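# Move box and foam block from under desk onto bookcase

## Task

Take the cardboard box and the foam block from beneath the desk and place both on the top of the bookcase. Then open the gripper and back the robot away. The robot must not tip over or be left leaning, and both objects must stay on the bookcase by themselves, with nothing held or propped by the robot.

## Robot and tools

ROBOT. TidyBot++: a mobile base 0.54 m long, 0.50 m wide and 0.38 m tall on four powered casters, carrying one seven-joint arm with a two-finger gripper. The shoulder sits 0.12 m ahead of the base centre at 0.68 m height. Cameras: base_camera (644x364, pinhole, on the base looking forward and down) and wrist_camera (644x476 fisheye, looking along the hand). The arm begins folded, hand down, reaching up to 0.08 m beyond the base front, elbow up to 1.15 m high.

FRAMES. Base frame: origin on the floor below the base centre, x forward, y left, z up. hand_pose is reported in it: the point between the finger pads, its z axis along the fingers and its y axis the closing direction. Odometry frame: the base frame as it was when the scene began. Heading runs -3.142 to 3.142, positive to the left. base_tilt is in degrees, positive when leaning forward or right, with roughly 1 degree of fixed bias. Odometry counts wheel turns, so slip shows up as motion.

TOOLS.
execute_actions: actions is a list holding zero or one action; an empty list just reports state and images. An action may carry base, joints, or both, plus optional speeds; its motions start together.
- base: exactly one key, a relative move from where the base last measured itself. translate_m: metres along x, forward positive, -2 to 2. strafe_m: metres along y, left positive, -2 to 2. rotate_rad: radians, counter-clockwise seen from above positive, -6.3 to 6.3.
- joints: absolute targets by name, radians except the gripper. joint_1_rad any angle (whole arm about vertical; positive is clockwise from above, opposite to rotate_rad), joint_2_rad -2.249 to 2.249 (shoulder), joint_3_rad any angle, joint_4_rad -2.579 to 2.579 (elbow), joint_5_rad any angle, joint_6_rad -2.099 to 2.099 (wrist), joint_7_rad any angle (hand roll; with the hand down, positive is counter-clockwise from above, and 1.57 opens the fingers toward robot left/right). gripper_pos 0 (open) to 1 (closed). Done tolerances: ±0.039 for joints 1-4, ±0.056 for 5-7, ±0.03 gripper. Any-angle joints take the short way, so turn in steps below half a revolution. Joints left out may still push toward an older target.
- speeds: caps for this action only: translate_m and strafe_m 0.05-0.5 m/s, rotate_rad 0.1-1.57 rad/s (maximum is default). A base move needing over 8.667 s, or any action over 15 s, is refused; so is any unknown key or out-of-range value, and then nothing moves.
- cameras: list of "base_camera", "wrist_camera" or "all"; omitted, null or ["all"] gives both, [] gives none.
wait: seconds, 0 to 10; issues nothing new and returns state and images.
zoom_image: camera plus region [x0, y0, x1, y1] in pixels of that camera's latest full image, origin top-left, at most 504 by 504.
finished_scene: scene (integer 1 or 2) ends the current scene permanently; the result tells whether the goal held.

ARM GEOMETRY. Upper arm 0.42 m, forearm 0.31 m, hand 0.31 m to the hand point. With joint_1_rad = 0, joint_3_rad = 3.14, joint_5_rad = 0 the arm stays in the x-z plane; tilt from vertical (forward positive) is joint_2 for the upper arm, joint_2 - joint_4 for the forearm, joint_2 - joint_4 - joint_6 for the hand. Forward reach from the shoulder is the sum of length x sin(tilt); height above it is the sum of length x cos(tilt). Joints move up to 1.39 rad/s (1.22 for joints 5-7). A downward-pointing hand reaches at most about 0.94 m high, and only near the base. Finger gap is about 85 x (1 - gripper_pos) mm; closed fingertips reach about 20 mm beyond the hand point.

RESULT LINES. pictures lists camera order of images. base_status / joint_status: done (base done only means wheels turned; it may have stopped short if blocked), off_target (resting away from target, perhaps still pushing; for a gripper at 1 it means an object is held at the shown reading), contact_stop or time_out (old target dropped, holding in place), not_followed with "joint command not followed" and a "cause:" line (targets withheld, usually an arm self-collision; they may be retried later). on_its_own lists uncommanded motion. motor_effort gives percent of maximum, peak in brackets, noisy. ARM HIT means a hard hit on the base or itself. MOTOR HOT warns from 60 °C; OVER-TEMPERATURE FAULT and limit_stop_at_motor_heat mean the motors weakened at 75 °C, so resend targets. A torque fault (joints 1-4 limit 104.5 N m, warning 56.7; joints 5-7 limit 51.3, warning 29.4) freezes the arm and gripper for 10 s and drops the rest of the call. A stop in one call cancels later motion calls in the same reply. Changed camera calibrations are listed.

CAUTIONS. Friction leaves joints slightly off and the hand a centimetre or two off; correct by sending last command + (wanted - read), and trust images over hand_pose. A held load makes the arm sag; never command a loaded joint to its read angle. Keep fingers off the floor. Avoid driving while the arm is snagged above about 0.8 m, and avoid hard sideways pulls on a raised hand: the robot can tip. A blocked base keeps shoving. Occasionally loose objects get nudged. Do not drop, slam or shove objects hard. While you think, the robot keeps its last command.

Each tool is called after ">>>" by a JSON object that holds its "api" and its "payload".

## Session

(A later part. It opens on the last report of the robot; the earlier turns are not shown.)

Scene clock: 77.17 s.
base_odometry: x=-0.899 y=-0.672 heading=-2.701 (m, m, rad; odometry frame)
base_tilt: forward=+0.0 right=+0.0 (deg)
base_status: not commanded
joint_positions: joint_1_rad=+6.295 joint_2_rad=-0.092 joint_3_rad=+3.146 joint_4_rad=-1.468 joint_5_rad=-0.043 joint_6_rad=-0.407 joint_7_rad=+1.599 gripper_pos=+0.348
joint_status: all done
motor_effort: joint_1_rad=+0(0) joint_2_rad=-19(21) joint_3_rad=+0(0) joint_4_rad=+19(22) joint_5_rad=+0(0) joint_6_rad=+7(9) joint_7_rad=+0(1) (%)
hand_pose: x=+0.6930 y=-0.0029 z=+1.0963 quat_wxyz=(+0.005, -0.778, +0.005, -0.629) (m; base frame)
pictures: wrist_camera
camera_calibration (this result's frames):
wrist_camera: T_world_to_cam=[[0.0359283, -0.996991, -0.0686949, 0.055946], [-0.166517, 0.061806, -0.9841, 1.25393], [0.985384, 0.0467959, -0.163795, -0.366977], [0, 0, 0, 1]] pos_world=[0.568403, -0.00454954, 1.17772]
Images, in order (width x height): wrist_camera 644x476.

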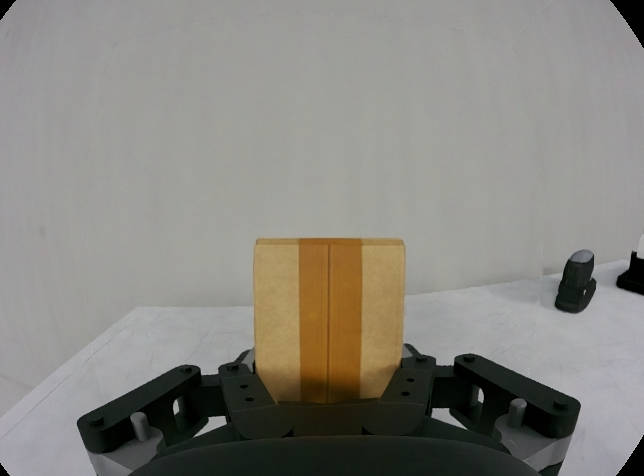

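>>> {"api": "execute_actions", "payload": {"actions": [{"joints": {"gripper_pos": 0.0}}], "cameras": ["wrist_camera"]}}

Scene clock: 78.43 s.
base_odometry: x=-0.899 y=-0.672 heading=-2.701 (m, m, rad; odometry frame)
base_tilt: forward=+0.0 right=+0.1 (deg)
base_status: not commanded
joint_positions: joint_1_rad=+6.295 joint_2_rad=-0.092 joint_3_rad=+3.146 joint_4_rad=-1.471 joint_5_rad=-0.043 joint_6_rad=-0.407 joint_7_rad=+1.599 gripper_pos=+0.000
joint_status: all done
motor_effort: joint_1_rad=+0(0) joint_2_rad=-20(20) joint_3_rad=+0(0) joint_4_rad=+21(21) joint_5_rad=+0(0) joint_6_rad=+9(9) joint_7_rad=-1(1) (%)
hand_pose: x=+0.6930 y=-0.0029 z=+1.0945 quat_wxyz=(+0.005, -0.779, +0.005, -0.627) (m; base frame)
pictures: wrist_camera
camera_calibration (this result's frames):
wrist_camera: T_world_to_cam=[[0.0357272, -0.996987, -0.0688479, 0.0561305], [-0.169409, 0.0618528, -0.983603, 1.25361], [0.984898, 0.0468048, -0.166688, -0.363753], [0, 0, 0, 1]] pos_world=[0.568627, -0.00455269, 1.17629]
Images, in order (width x height): wrist_camera 644x476.

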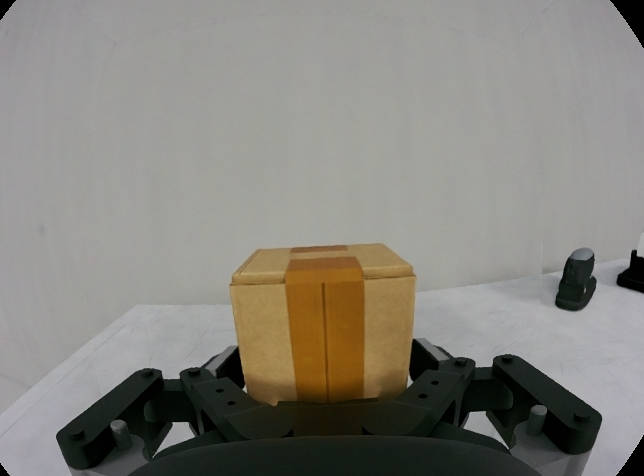

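>>> {"api": "execute_actions", "payload": {"actions": [{"base": {"translate_m": -0.35}, "joints": {"joint_4_rad": -1.42}, "speeds": {"translate_m": 0.3}}], "cameras": ["wrist_camera"]}}

Scene clock: 80.80 s.
base_odometry: x=-0.582 y=-0.523 heading=-2.702 (m, m, rad; odometry frame)
base_tilt: forward=+0.0 right=+0.1 (deg)
base_status: done
joint_positions: joint_1_rad=+6.295 joint_2_rad=-0.098 joint_3_rad=+3.145 joint_4_rad=-1.433 joint_5_rad=-0.043 joint_6_rad=-0.407 joint_7_rad=+1.599 gripper_pos=+0.000
joint_status: all done
motor_effort: joint_1_rad=+0(3) joint_2_rad=-18(26) joint_3_rad=+0(3) joint_4_rad=+21(23) joint_5_rad=+0(0) joint_6_rad=+8(9) joint_7_rad=-1(1) (%)
hand_pose: x=+0.6904 y=-0.0024 z=+1.1211 quat_wxyz=(+0.005, -0.765, +0.005, -0.644) (m; base frame)
pictures: wrist_camera
camera_calibration (this result's frames):
wrist_camera: T_world_to_cam=[[0.0394411, -0.99701, -0.0664473, 0.0532924], [-0.12639, 0.0609871, -0.990104, 1.25681], [0.991196, 0.0474491, -0.123607, -0.40945], [0, 0, 0, 1]] pos_world=[0.562592, -0.00408828, 1.19731]
Images, in order (width x height): wrist_camera 644x476.

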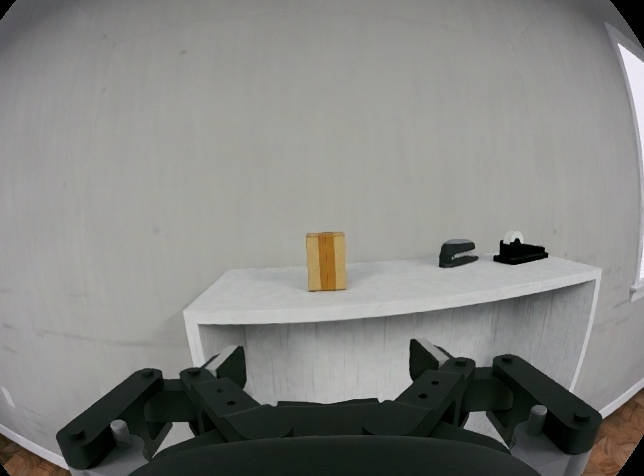

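>>> {"api": "execute_actions", "payload": {"actions": [{"base": {"rotate_rad": 1.71}, "joints": {"joint_2_rad": 1.39, "joint_4_rad": -1.475, "joint_6_rad": -0.25}}], "cameras": []}}

>>> {"api": "execute_actions", "payload": {"actions": [{"base": {"strafe_m": 0.44}}], "cameras": []}}

>>> {"api": "execute_actions", "payload": {"actions": [{"base": {"translate_m": 0.8}}]}}

Scene clock: 85.00 s.
base_odometry: x=-0.582 y=-0.522 heading=-0.992 (m, m, rad; odometry frame)
base_tilt: forward=+0.0 right=+0.1 (deg)
base_status: done
joint_positions: joint_1_rad=+6.275 joint_2_rad=+1.383 joint_3_rad=+3.135 joint_4_rad=-1.455 joint_5_rad=-0.042 joint_6_rad=-0.293 joint_7_rad=+1.599 gripper_pos=+0.000
joint_status: all done
motor_effort: joint_1_rad=+0(6) joint_2_rad=-44(50) joint_3_rad=-1(5) joint_4_rad=+5(22) joint_5_rad=+0(0) joint_6_rad=+1(9) joint_7_rad=-1(0) (%)
hand_pose: x=+0.6299 y=+0.0137 z=+0.1492 quat_wxyz=(+0.010, -1.000, +0.001, -0.006) (m; base frame)
pictures: none
No camera images: the call's "cameras" was empty. Leave "cameras" out to get every camera's image.

Scene clock: 87.23 s.
base_odometry: x=-0.214 y=-0.281 heading=-0.992 (m, m, rad; odometry frame)
base_tilt: forward=+0.0 right=+0.0 (deg)
base_status: done
joint_positions: joint_1_rad=+6.275 joint_2_rad=+1.383 joint_3_rad=+3.136 joint_4_rad=-1.455 joint_5_rad=-0.042 joint_6_rad=-0.292 joint_7_rad=+1.599 gripper_pos=+0.000
joint_status: not commanded
motor_effort: joint_1_rad=-1(4) joint_2_rad=-44(45) joint_3_rad=-1(3) joint_4_rad=+5(6) joint_5_rad=+0(0) joint_6_rad=+0(0) joint_7_rad=-1(1) (%)
hand_pose: x=+0.6301 y=+0.0128 z=+0.1492 quat_wxyz=(+0.009, -1.000, +0.001, -0.006) (m; base frame)
pictures: none
No camera images: the call's "cameras" was empty. Leave "cameras" out to get every camera's image.

Scene clock: 90.17 s.
base_odometry: x=+0.225 y=-0.951 heading=-0.991 (m, m, rad; odometry frame)
base_tilt: forward=+0.0 right=+0.0 (deg)
base_status: done
joint_positions: joint_1_rad=+6.275 joint_2_rad=+1.383 joint_3_rad=+3.136 joint_4_rad=-1.460 joint_5_rad=-0.042 joint_6_rad=-0.288 joint_7_rad=+1.599 gripper_pos=+0.000
joint_status: not commanded
motor_effort: joint_1_rad=+0(1) joint_2_rad=-44(47) joint_3_rad=-1(2) joint_4_rad=+5(6) joint_5_rad=+0(0) joint_6_rad=+1(1) joint_7_rad=-1(1) (%)
hand_pose: x=+0.6283 y=+0.0128 z=+0.1487 quat_wxyz=(+0.009, -1.000, +0.001, -0.006) (m; base frame)
pictures: base_camera, wrist_camera
camera_calibration (this result's frames):
wrist_camera: T_world_to_cam=[[-0.0475934, -0.996634, -0.0667505, 0.0609935], [-0.997229, 0.0512344, -0.0539385, 0.693399], [0.0571769, 0.0639984, -0.996311, 0.2476], [0, 0, 0, 1]] pos_world=[0.680223, 0.00941631, 0.288159]
Images, in order (width x height): base_camera 644x364, wrist_camera 644x476.

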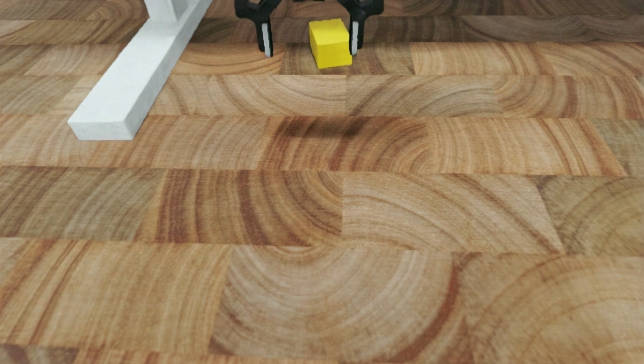

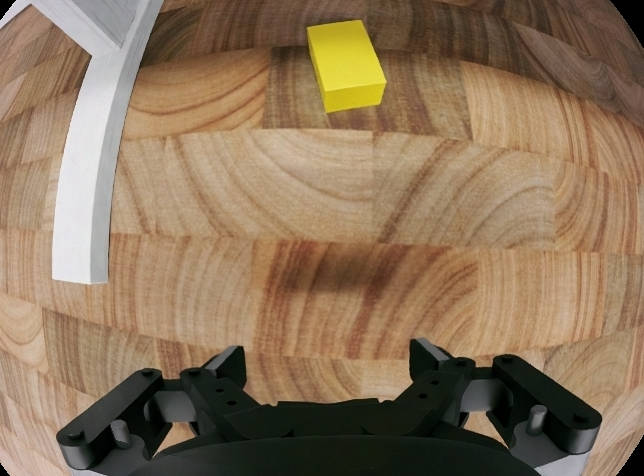

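>>> {"api": "execute_actions", "payload": {"actions": [{"base": {"translate_m": 0.255}, "joints": {"joint_7_rad": 1.78}}], "cameras": []}}

>>> {"api": "execute_actions", "payload": {"actions": [{"base": {"strafe_m": -0.027}}]}}

Scene clock: 93.57 s.
base_odometry: x=+0.365 y=-1.164 heading=-0.991 (m, m, rad; odometry frame)
base_tilt: forward=+0.0 right=+0.1 (deg)
base_status: done
joint_positions: joint_1_rad=+6.275 joint_2_rad=+1.383 joint_3_rad=+3.136 joint_4_rad=-1.462 joint_5_rad=-0.042 joint_6_rad=-0.287 joint_7_rad=+1.746 gripper_pos=+0.000
joint_status: all done
motor_effort: joint_1_rad=+0(2) joint_2_rad=-44(46) joint_3_rad=-1(2) joint_4_rad=+5(6) joint_5_rad=+0(0) joint_6_rad=+0(1) joint_7_rad=-1(0) (%)
hand_pose: x=+0.6271 y=+0.0128 z=+0.1485 quat_wxyz=(+0.008, -0.997, -0.072, -0.005) (m; base frame)
pictures: none
No camera images: the call's "cameras" was empty. Leave "cameras" out to get every camera's image.

Scene clock: 94.33 s.
base_odometry: x=+0.342 y=-1.179 heading=-0.991 (m, m, rad; odometry frame)
base_tilt: forward=+0.0 right=+0.1 (deg)
base_status: done
joint_positions: joint_1_rad=+6.281 joint_2_rad=+1.383 joint_3_rad=+3.139 joint_4_rad=-1.462 joint_5_rad=-0.042 joint_6_rad=-0.287 joint_7_rad=+1.746 gripper_pos=+0.000
joint_status: not commanded
motor_effort: joint_1_rad=+0(3) joint_2_rad=-44(45) joint_3_rad=-1(3) joint_4_rad=+5(6) joint_5_rad=+1(0) joint_6_rad=+0(1) joint_7_rad=-1(1) (%)
hand_pose: x=+0.6271 y=+0.0079 z=+0.1484 quat_wxyz=(+0.007, -0.998, -0.069, -0.005) (m; base frame)
pictures: base_camera, wrist_camera
camera_calibration (this result's frames):
wrist_camera: T_world_to_cam=[[0.0922297, -0.993787, -0.0623047, -0.0323413], [-0.994548, -0.0888817, -0.0545299, 0.691951], [0.0486533, 0.0669943, -0.996566, 0.253047], [0, 0, 0, 1]] pos_world=[0.67885, 0.0124087, 0.287895]
Images, in order (width x height): base_camera 644x364, wrist_camera 644x476.

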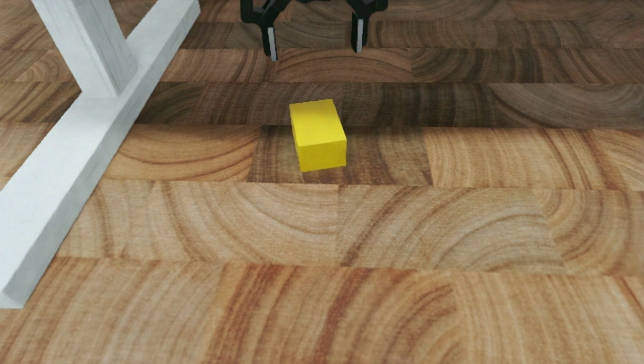

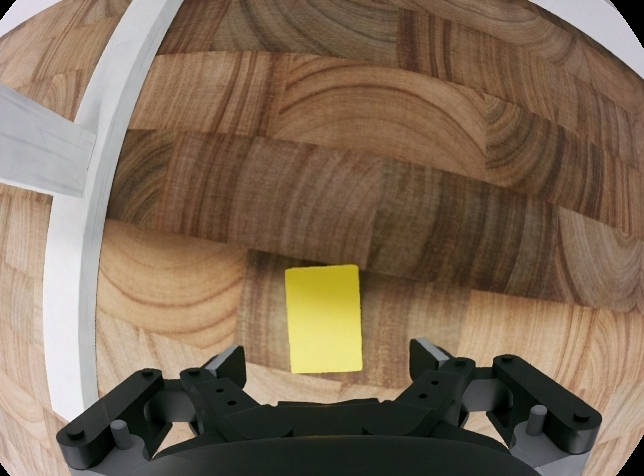

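>>> {"api": "execute_actions", "payload": {"actions": [{"joints": {"joint_2_rad": 1.672, "joint_4_rad": -1.15, "joint_6_rad": -0.35}}]}}

Scene clock: 96.30 s.
base_odometry: x=+0.342 y=-1.179 heading=-0.991 (m, m, rad; odometry frame)
base_tilt: forward=+0.0 right=+0.0 (deg)
base_status: not commanded
joint_positions: joint_1_rad=+6.281 joint_2_rad=+1.668 joint_3_rad=+3.139 joint_4_rad=-1.173 joint_5_rad=-0.042 joint_6_rad=-0.309 joint_7_rad=+1.746 gripper_pos=+0.000
joint_status: all done
motor_effort: joint_1_rad=+0(1) joint_2_rad=-44(47) joint_3_rad=-1(2) joint_4_rad=+5(6) joint_5_rad=+0(0) joint_6_rad=+0(1) joint_7_rad=-1(1) (%)
hand_pose: x=+0.6285 y=+0.0081 z=+0.0296 quat_wxyz=(+0.008, -0.998, -0.068, +0.004) (m; base frame)
pictures: base_camera, wrist_camera
camera_calibration (this result's frames):
wrist_camera: T_world_to_cam=[[0.0906747, -0.99377, -0.0648072, -0.0385822], [-0.995393, -0.0884032, -0.0371041, 0.686849], [0.0311438, 0.0678731, -0.997208, 0.145627], [0, 0, 0, 1]] pos_world=[0.682648, 0.0124937, 0.168205]
Images, in order (width x height): base_camera 644x364, wrist_camera 644x476.

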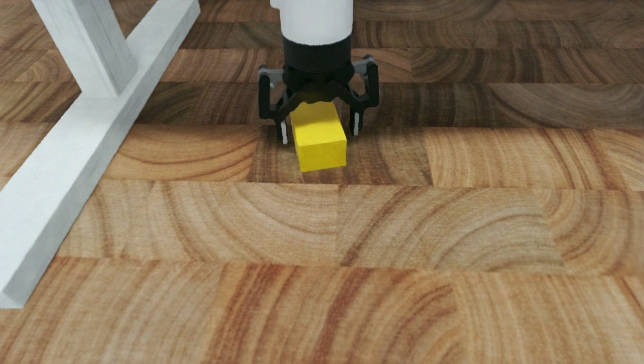

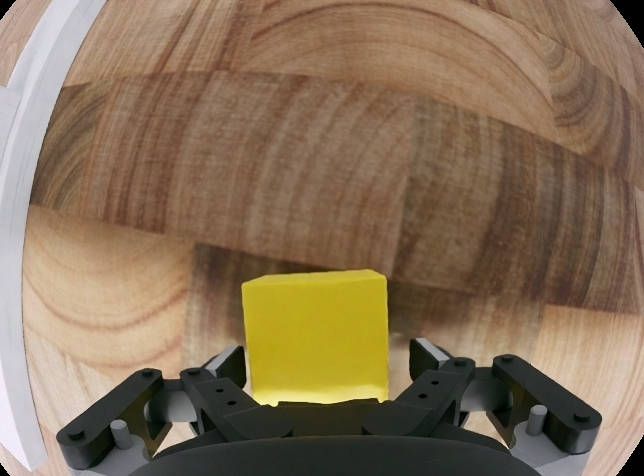

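>>> {"api": "execute_actions", "payload": {"actions": [{"joints": {"gripper_pos": 1.0}}]}}

Scene clock: 97.47 s.
base_odometry: x=+0.342 y=-1.179 heading=-0.991 (m, m, rad; odometry frame)
base_tilt: forward=+0.0 right=+0.0 (deg)
base_status: not commanded
joint_positions: joint_1_rad=+6.281 joint_2_rad=+1.666 joint_3_rad=+3.139 joint_4_rad=-1.170 joint_5_rad=-0.042 joint_6_rad=-0.316 joint_7_rad=+1.746 gripper_pos=+0.387
joint_status: gripper_pos off_target (ended at +0.387, target +1.000)
motor_effort: joint_1_rad=+0(1) joint_2_rad=-44(48) joint_3_rad=-1(2) joint_4_rad=+5(7) joint_5_rad=+0(0) joint_6_rad=+0(4) joint_7_rad=-1(1) (%)
hand_pose: x=+0.6296 y=+0.0082 z=+0.0311 quat_wxyz=(+0.008, -0.998, -0.068, +0.004) (m; base frame)
pictures: base_camera, wrist_camera
camera_calibration (this result's frames):
wrist_camera: T_world_to_cam=[[0.0906568, -0.993742, -0.0652546, -0.0384726], [-0.995451, -0.0884938, -0.035314, 0.687985], [0.0293184, 0.0681592, -0.997244, 0.148181], [0, 0, 0, 1]] pos_world=[0.683999, 0.0125506, 0.169558]
Images, in order (width x height): base_camera 644x364, wrist_camera 644x476.

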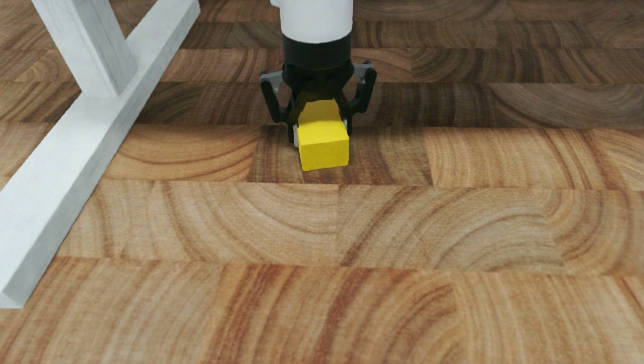

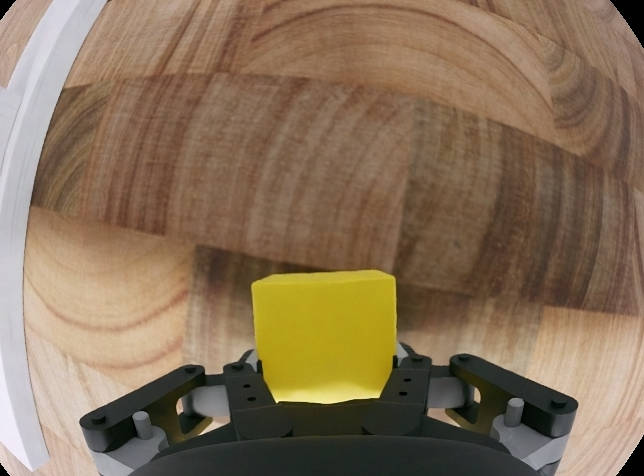

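>>> {"api": "execute_actions", "payload": {"actions": [{"joints": {"joint_2_rad": 1.38, "joint_4_rad": -1.48, "joint_6_rad": -0.27}}], "cameras": []}}

>>> {"api": "execute_actions", "payload": {"actions": [{"base": {"translate_m": -0.45}, "joints": {"joint_7_rad": 1.57}}], "cameras": ["base_camera"]}}

>>> {"api": "execute_actions", "payload": {"actions": [{"base": {"rotate_rad": -1.71}}], "cameras": []}}

>>> {"api": "execute_actions", "payload": {"actions": [{"base": {"strafe_m": -0.69}, "joints": {"joint_2_rad": -0.1, "joint_4_rad": -1.51, "joint_6_rad": -0.1}}]}}

Scene clock: 99.87 s.
base_odometry: x=+0.342 y=-1.179 heading=-0.991 (m, m, rad; odometry frame)
base_tilt: forward=+0.0 right=+0.1 (deg)
base_status: not commanded
joint_positions: joint_1_rad=+6.281 joint_2_rad=+1.385 joint_3_rad=+3.139 joint_4_rad=-1.457 joint_5_rad=-0.042 joint_6_rad=-0.312 joint_7_rad=+1.746 gripper_pos=+0.387
joint_status: all done
motor_effort: joint_1_rad=+0(0) joint_2_rad=-44(47) joint_3_rad=-1(1) joint_4_rad=+5(5) joint_5_rad=+0(0) joint_6_rad=+1(0) joint_7_rad=-1(0) (%)
hand_pose: x=+0.6217 y=+0.0082 z=+0.1479 quat_wxyz=(+0.008, -0.998, -0.069, +0.005) (m; base frame)
pictures: none
No camera images: the call's "cameras" was empty. Leave "cameras" out to get every camera's image.

Scene clock: 102.10 s.
base_odometry: x=+0.095 y=-0.803 heading=-0.990 (m, m, rad; odometry frame)
base_tilt: forward=+0.0 right=+0.1 (deg)
base_status: done
joint_positions: joint_1_rad=+6.281 joint_2_rad=+1.385 joint_3_rad=+3.139 joint_4_rad=-1.468 joint_5_rad=-0.042 joint_6_rad=-0.308 joint_7_rad=+1.604 gripper_pos=+0.387
joint_status: all done
motor_effort: joint_1_rad=+0(1) joint_2_rad=-44(46) joint_3_rad=-2(2) joint_4_rad=+5(6) joint_5_rad=+0(0) joint_6_rad=+0(1) joint_7_rad=-1(1) (%)
hand_pose: x=+0.6161 y=+0.0081 z=+0.1469 quat_wxyz=(+0.008, -1.000, +0.002, +0.009) (m; base frame)
pictures: base_camera
Images, in order (width x height): base_camera 644x364.

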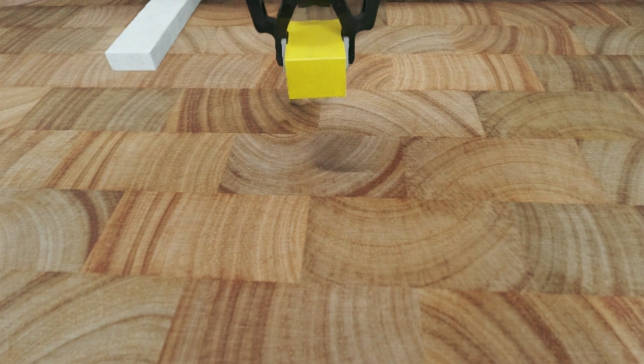

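Scene clock: 104.67 s.
base_odometry: x=+0.095 y=-0.803 heading=-2.700 (m, m, rad; odometry frame)
base_tilt: forward=+0.0 right=+0.1 (deg)
base_status: done
joint_positions: joint_1_rad=+6.293 joint_2_rad=+1.385 joint_3_rad=+3.146 joint_4_rad=-1.468 joint_5_rad=-0.042 joint_6_rad=-0.303 joint_7_rad=+1.604 gripper_pos=+0.387
joint_status: not commanded
motor_effort: joint_1_rad=+0(6) joint_2_rad=-44(44) joint_3_rad=-1(4) joint_4_rad=+5(5) joint_5_rad=+0(0) joint_6_rad=+0(1) joint_7_rad=-1(1) (%)
hand_pose: x=+0.6175 y=-0.0027 z=+0.1468 quat_wxyz=(+0.004, -1.000, +0.009, +0.007) (m; base frame)
pictures: none
No camera images: the call's "cameras" was empty. Leave "cameras" out to get every camera's image.

Scene clock: 107.63 s.
base_odometry: x=-0.199 y=-0.178 heading=-2.701 (m, m, rad; odometry frame)
base_tilt: forward=+0.0 right=+0.1 (deg)
base_status: done
joint_positions: joint_1_rad=+6.289 joint_2_rad=-0.094 joint_3_rad=+3.143 joint_4_rad=-1.490 joint_5_rad=-0.042 joint_6_rad=-0.142 joint_7_rad=+1.604 gripper_pos=+0.387
joint_status: all done
motor_effort: joint_1_rad=+0(3) joint_2_rad=-20(49) joint_3_rad=+0(3) joint_4_rad=+22(22) joint_5_rad=+0(0) joint_6_rad=+9(9) joint_7_rad=-1(1) (%)
hand_pose: x=+0.7003 y=-0.0011 z=+1.1656 quat_wxyz=(+0.003, -0.695, +0.003, -0.719) (m; base frame)
pictures: base_camera, wrist_camera
camera_calibration (this result's frames):
wrist_camera: T_world_to_cam=[[0.0489526, -0.997447, -0.051998, 0.0336433], [0.0766249, 0.0556574, -0.995505, 1.16618], [0.995858, 0.0447482, 0.0791538, -0.653465], [0, 0, 0, 1]] pos_world=[0.559752, -0.00210782, 1.21441]
Images, in order (width x height): base_camera 644x364, wrist_camera 644x476.

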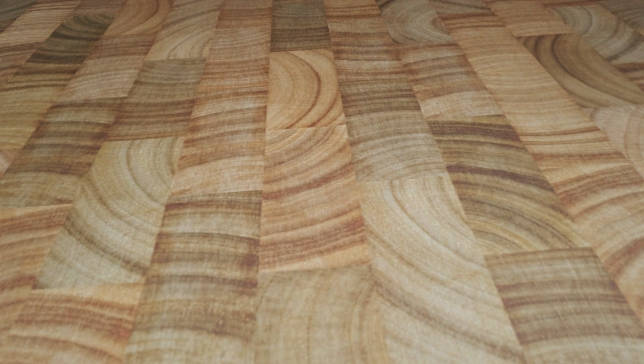

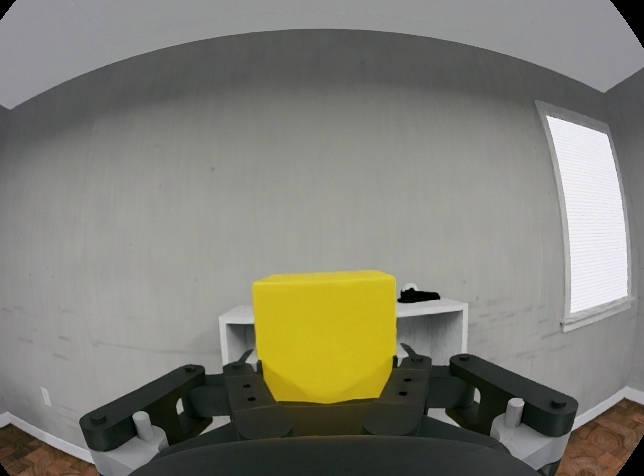

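>>> {"api": "execute_actions", "payload": {"actions": [{"base": {"translate_m": 0.58}}]}}

Scene clock: 110.23 s.
base_odometry: x=-0.724 y=-0.426 heading=-2.701 (m, m, rad; odometry frame)
base_tilt: forward=+0.0 right=+0.1 (deg)
base_status: done
joint_positions: joint_1_rad=+6.289 joint_2_rad=-0.096 joint_3_rad=+3.143 joint_4_rad=-1.493 joint_5_rad=-0.042 joint_6_rad=-0.140 joint_7_rad=+1.604 gripper_pos=+0.387
joint_status: not commanded
motor_effort: joint_1_rad=+0(1) joint_2_rad=-21(24) joint_3_rad=+0(1) joint_4_rad=+22(23) joint_5_rad=+0(1) joint_6_rad=+9(9) joint_7_rad=-1(1) (%)
hand_pose: x=+0.6997 y=-0.0011 z=+1.1652 quat_wxyz=(+0.003, -0.695, +0.003, -0.719) (m; base frame)
pictures: base_camera, wrist_camera
camera_calibration (this result's frames):
wrist_camera: T_world_to_cam=[[0.048906, -0.997449, -0.0519955, 0.0336736], [0.0769064, 0.0556638, -0.995483, 1.16566], [0.995838, 0.0446863, 0.0794325, -0.653054], [0, 0, 0, 1]] pos_world=[0.559043, -0.00211494, 1.21402]
Images, in order (width x height): base_camera 644x364, wrist_camera 644x476.

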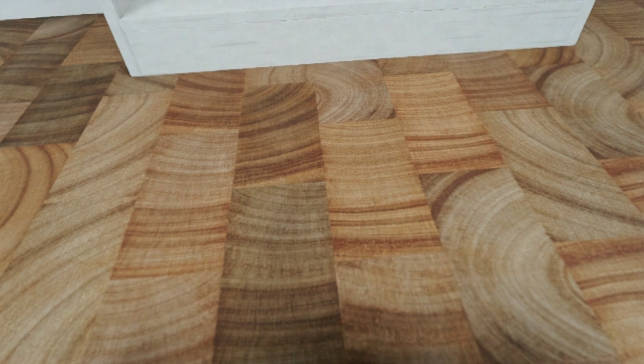

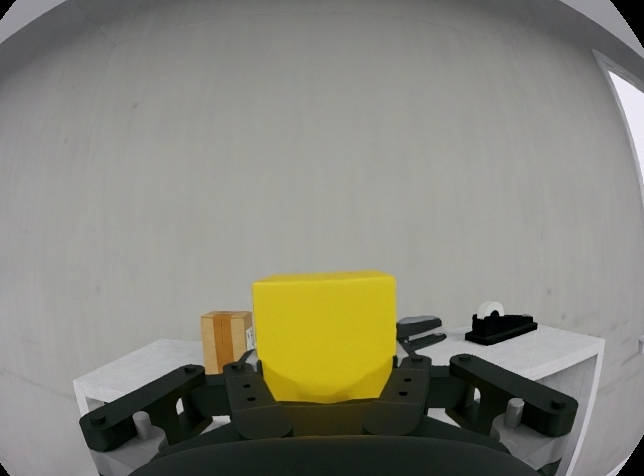

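>>> {"api": "execute_actions", "payload": {"actions": [{"base": {"translate_m": 0.25}}]}}

Scene clock: 113.07 s.
base_odometry: x=-0.950 y=-0.532 heading=-2.701 (m, m, rad; odometry frame)
base_tilt: forward=+0.0 right=+0.0 (deg)
base_status: done
joint_positions: joint_1_rad=+6.289 joint_2_rad=-0.092 joint_3_rad=+3.143 joint_4_rad=-1.494 joint_5_rad=-0.042 joint_6_rad=-0.140 joint_7_rad=+1.604 gripper_pos=+0.387
joint_status: not commanded
motor_effort: joint_1_rad=-1(1) joint_2_rad=-21(24) joint_3_rad=+0(1) joint_4_rad=+22(23) joint_5_rad=+0(0) joint_6_rad=+9(9) joint_7_rad=-1(1) (%)
hand_pose: x=+0.7015 y=-0.0012 z=+1.1625 quat_wxyz=(+0.002, -0.697, +0.003, -0.717) (m; base frame)
pictures: base_camera, wrist_camera
camera_calibration (this result's frames):
wrist_camera: T_world_to_cam=[[0.0486526, -0.997449, -0.052235, 0.0338742], [0.0726698, 0.0556933, -0.9958, 1.16614], [0.996169, 0.0446523, 0.0751941, -0.650024], [0, 0, 0, 1]] pos_world=[0.561142, -0.00213331, 1.21189]
Images, in order (width x height): base_camera 644x364, wrist_camera 644x476.

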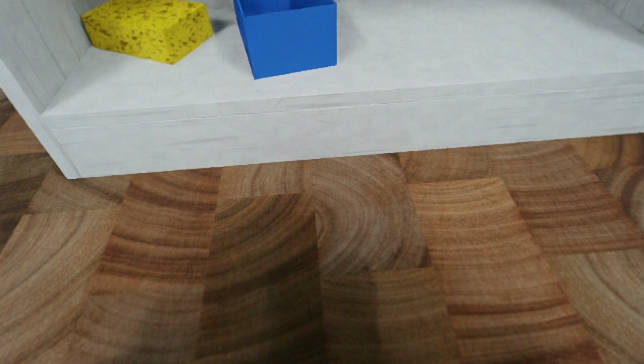

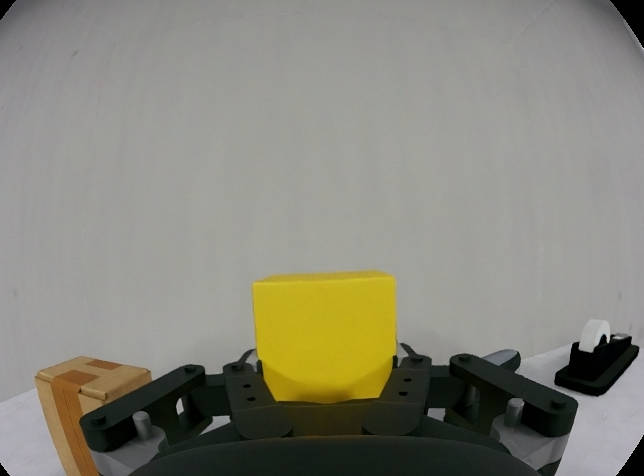

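>>> {"api": "execute_actions", "payload": {"actions": [{"joints": {"joint_6_rad": -0.31}}], "cameras": ["wrist_camera"]}}

Scene clock: 114.03 s.
base_odometry: x=-0.950 y=-0.532 heading=-2.701 (m, m, rad; odometry frame)
base_tilt: forward=+0.0 right=+0.0 (deg)
base_status: not commanded
joint_positions: joint_1_rad=+6.289 joint_2_rad=-0.092 joint_3_rad=+3.143 joint_4_rad=-1.503 joint_5_rad=-0.042 joint_6_rad=-0.283 joint_7_rad=+1.604 gripper_pos=+0.387
joint_status: all done
motor_effort: joint_1_rad=+0(0) joint_2_rad=-21(22) joint_3_rad=+0(0) joint_4_rad=+22(23) joint_5_rad=+0(1) joint_6_rad=+9(10) joint_7_rad=-1(1) (%)
hand_pose: x=+0.6995 y=+0.0007 z=+1.1130 quat_wxyz=(+0.004, -0.749, +0.002, -0.663) (m; base frame)
pictures: wrist_camera
camera_calibration (this result's frames):
wrist_camera: T_world_to_cam=[[0.0462064, -0.997156, -0.0595398, 0.0431018], [-0.078584, 0.0557902, -0.995345, 1.22221], [0.995836, 0.0506702, -0.0757826, -0.476045], [0, 0, 0, 1]] pos_world=[0.568117, -0.00108706, 1.18301]
Images, in order (width x height): wrist_camera 644x476.

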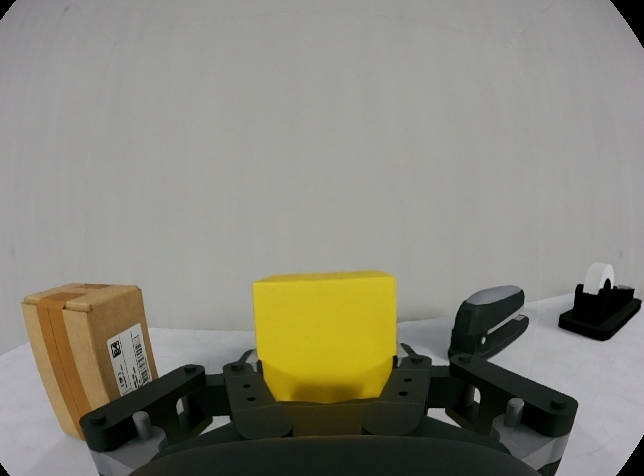

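>>> {"api": "execute_actions", "payload": {"actions": [{"joints": {"joint_4_rad": -1.535}}], "cameras": ["wrist_camera"]}}

Scene clock: 114.93 s.
base_odometry: x=-0.950 y=-0.532 heading=-2.701 (m, m, rad; odometry frame)
base_tilt: forward=+0.0 right=+0.0 (deg)
base_status: not commanded
joint_positions: joint_1_rad=+6.289 joint_2_rad=-0.097 joint_3_rad=+3.143 joint_4_rad=-1.511 joint_5_rad=-0.042 joint_6_rad=-0.283 joint_7_rad=+1.604 gripper_pos=+0.387
joint_status: all done
motor_effort: joint_1_rad=+0(0) joint_2_rad=-17(21) joint_3_rad=+0(0) joint_4_rad=+19(22) joint_5_rad=+0(1) joint_6_rad=+6(9) joint_7_rad=+0(1) (%)
hand_pose: x=+0.6976 y=+0.0007 z=+1.1105 quat_wxyz=(+0.004, -0.750, +0.002, -0.661) (m; base frame)
pictures: wrist_camera
camera_calibration (this result's frames):
wrist_camera: T_world_to_cam=[[0.045987, -0.997154, -0.0597436, 0.0434326], [-0.082263, 0.0558235, -0.995046, 1.22184], [0.995549, 0.0506739, -0.0794617, -0.470075], [0, 0, 0, 1]] pos_world=[0.566497, -0.00107774, 1.18103]
Images, in order (width x height): wrist_camera 644x476.

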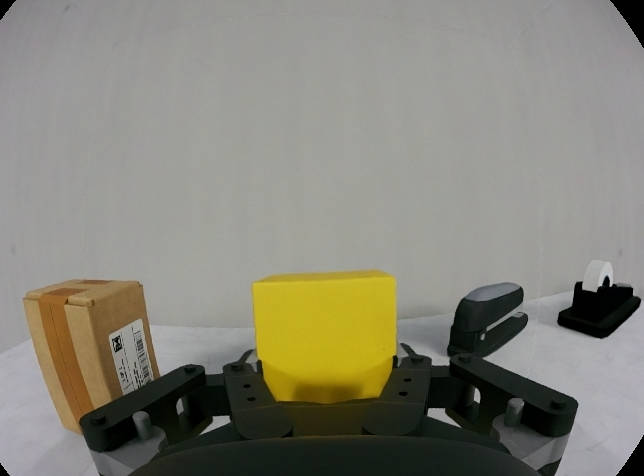

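Contact detected (efforts dropped). Releasing.

>>> {"api": "execute_actions", "payload": {"actions": [{"joints": {"gripper_pos": 0.0}}], "cameras": ["wrist_camera"]}}

>>> {"api": "execute_actions", "payload": {"actions": [{"base": {"translate_m": -0.4}, "joints": {"joint_4_rad": -1.47}, "speeds": {"translate_m": 0.3}}], "cameras": ["wrist_camera"]}}

Scene clock: 116.30 s.
base_odometry: x=-0.950 y=-0.532 heading=-2.701 (m, m, rad; odometry frame)
base_tilt: forward=+0.0 right=+0.0 (deg)
base_status: not commanded
joint_positions: joint_1_rad=+6.289 joint_2_rad=-0.099 joint_3_rad=+3.143 joint_4_rad=-1.520 joint_5_rad=-0.042 joint_6_rad=-0.283 joint_7_rad=+1.604 gripper_pos=+0.000
joint_status: all done
motor_effort: joint_1_rad=+0(0) joint_2_rad=-19(21) joint_3_rad=+0(0) joint_4_rad=+21(22) joint_5_rad=+0(1) joint_6_rad=+8(9) joint_7_rad=-1(0) (%)
hand_pose: x=+0.6967 y=+0.0007 z=+1.1062 quat_wxyz=(+0.004, -0.752, +0.002, -0.659) (m; base frame)
pictures: wrist_camera
camera_calibration (this result's frames):
wrist_camera: T_world_to_cam=[[0.045581, -0.997151, -0.0601078, 0.043909], [-0.0890234, 0.0558763, -0.994461, 1.22154], [0.994986, 0.0506795, -0.0862228, -0.461642], [0, 0, 0, 1]] pos_world=[0.566072, -0.00107558, 1.17761]
Images, in order (width x height): wrist_camera 644x476.

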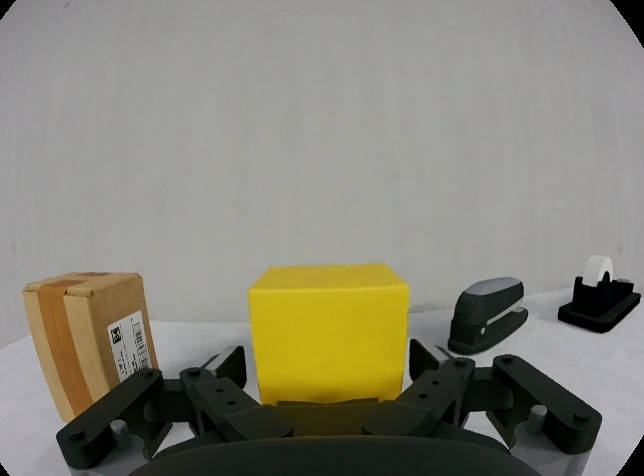

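Scene clock: 118.57 s.
base_odometry: x=-0.588 y=-0.362 heading=-2.701 (m, m, rad; odometry frame)
base_tilt: forward=+0.0 right=+0.1 (deg)
base_status: done
joint_positions: joint_1_rad=+6.289 joint_2_rad=-0.099 joint_3_rad=+3.142 joint_4_rad=-1.484 joint_5_rad=-0.042 joint_6_rad=-0.283 joint_7_rad=+1.604 gripper_pos=+0.000
joint_status: all done
motor_effort: joint_1_rad=+0(2) joint_2_rad=-21(25) joint_3_rad=+0(3) joint_4_rad=+22(23) joint_5_rad=+0(0) joint_6_rad=+9(9) joint_7_rad=-1(1) (%)
hand_pose: x=+0.6964 y=+0.0013 z=+1.1284 quat_wxyz=(+0.005, -0.741, +0.001, -0.672) (m; base frame)
pictures: wrist_camera
camera_calibration (this result's frames):
wrist_camera: T_world_to_cam=[[0.0486706, -0.997126, -0.0580575, 0.0413937], [-0.0535342, 0.0554386, -0.997026, 1.22167], [0.997379, 0.0516339, -0.0506821, -0.501219], [0, 0, 0, 1]] pos_world=[0.563291, -0.000572855, 1.19503]
Images, in order (width x height): wrist_camera 644x476.

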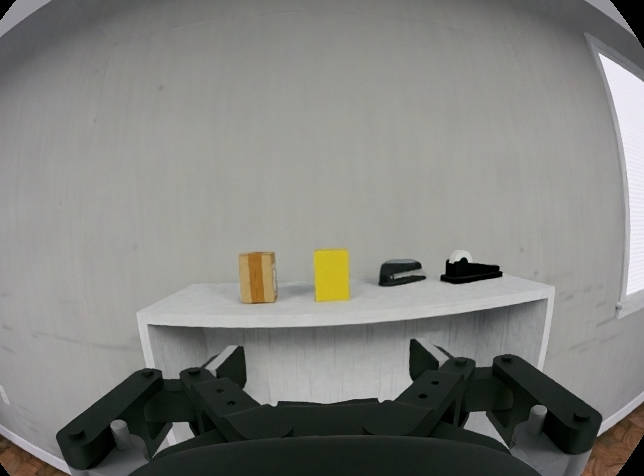

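>>> {"api": "finished_scene", "payload": {"scene": 1}}

The scene is finished: the task was done.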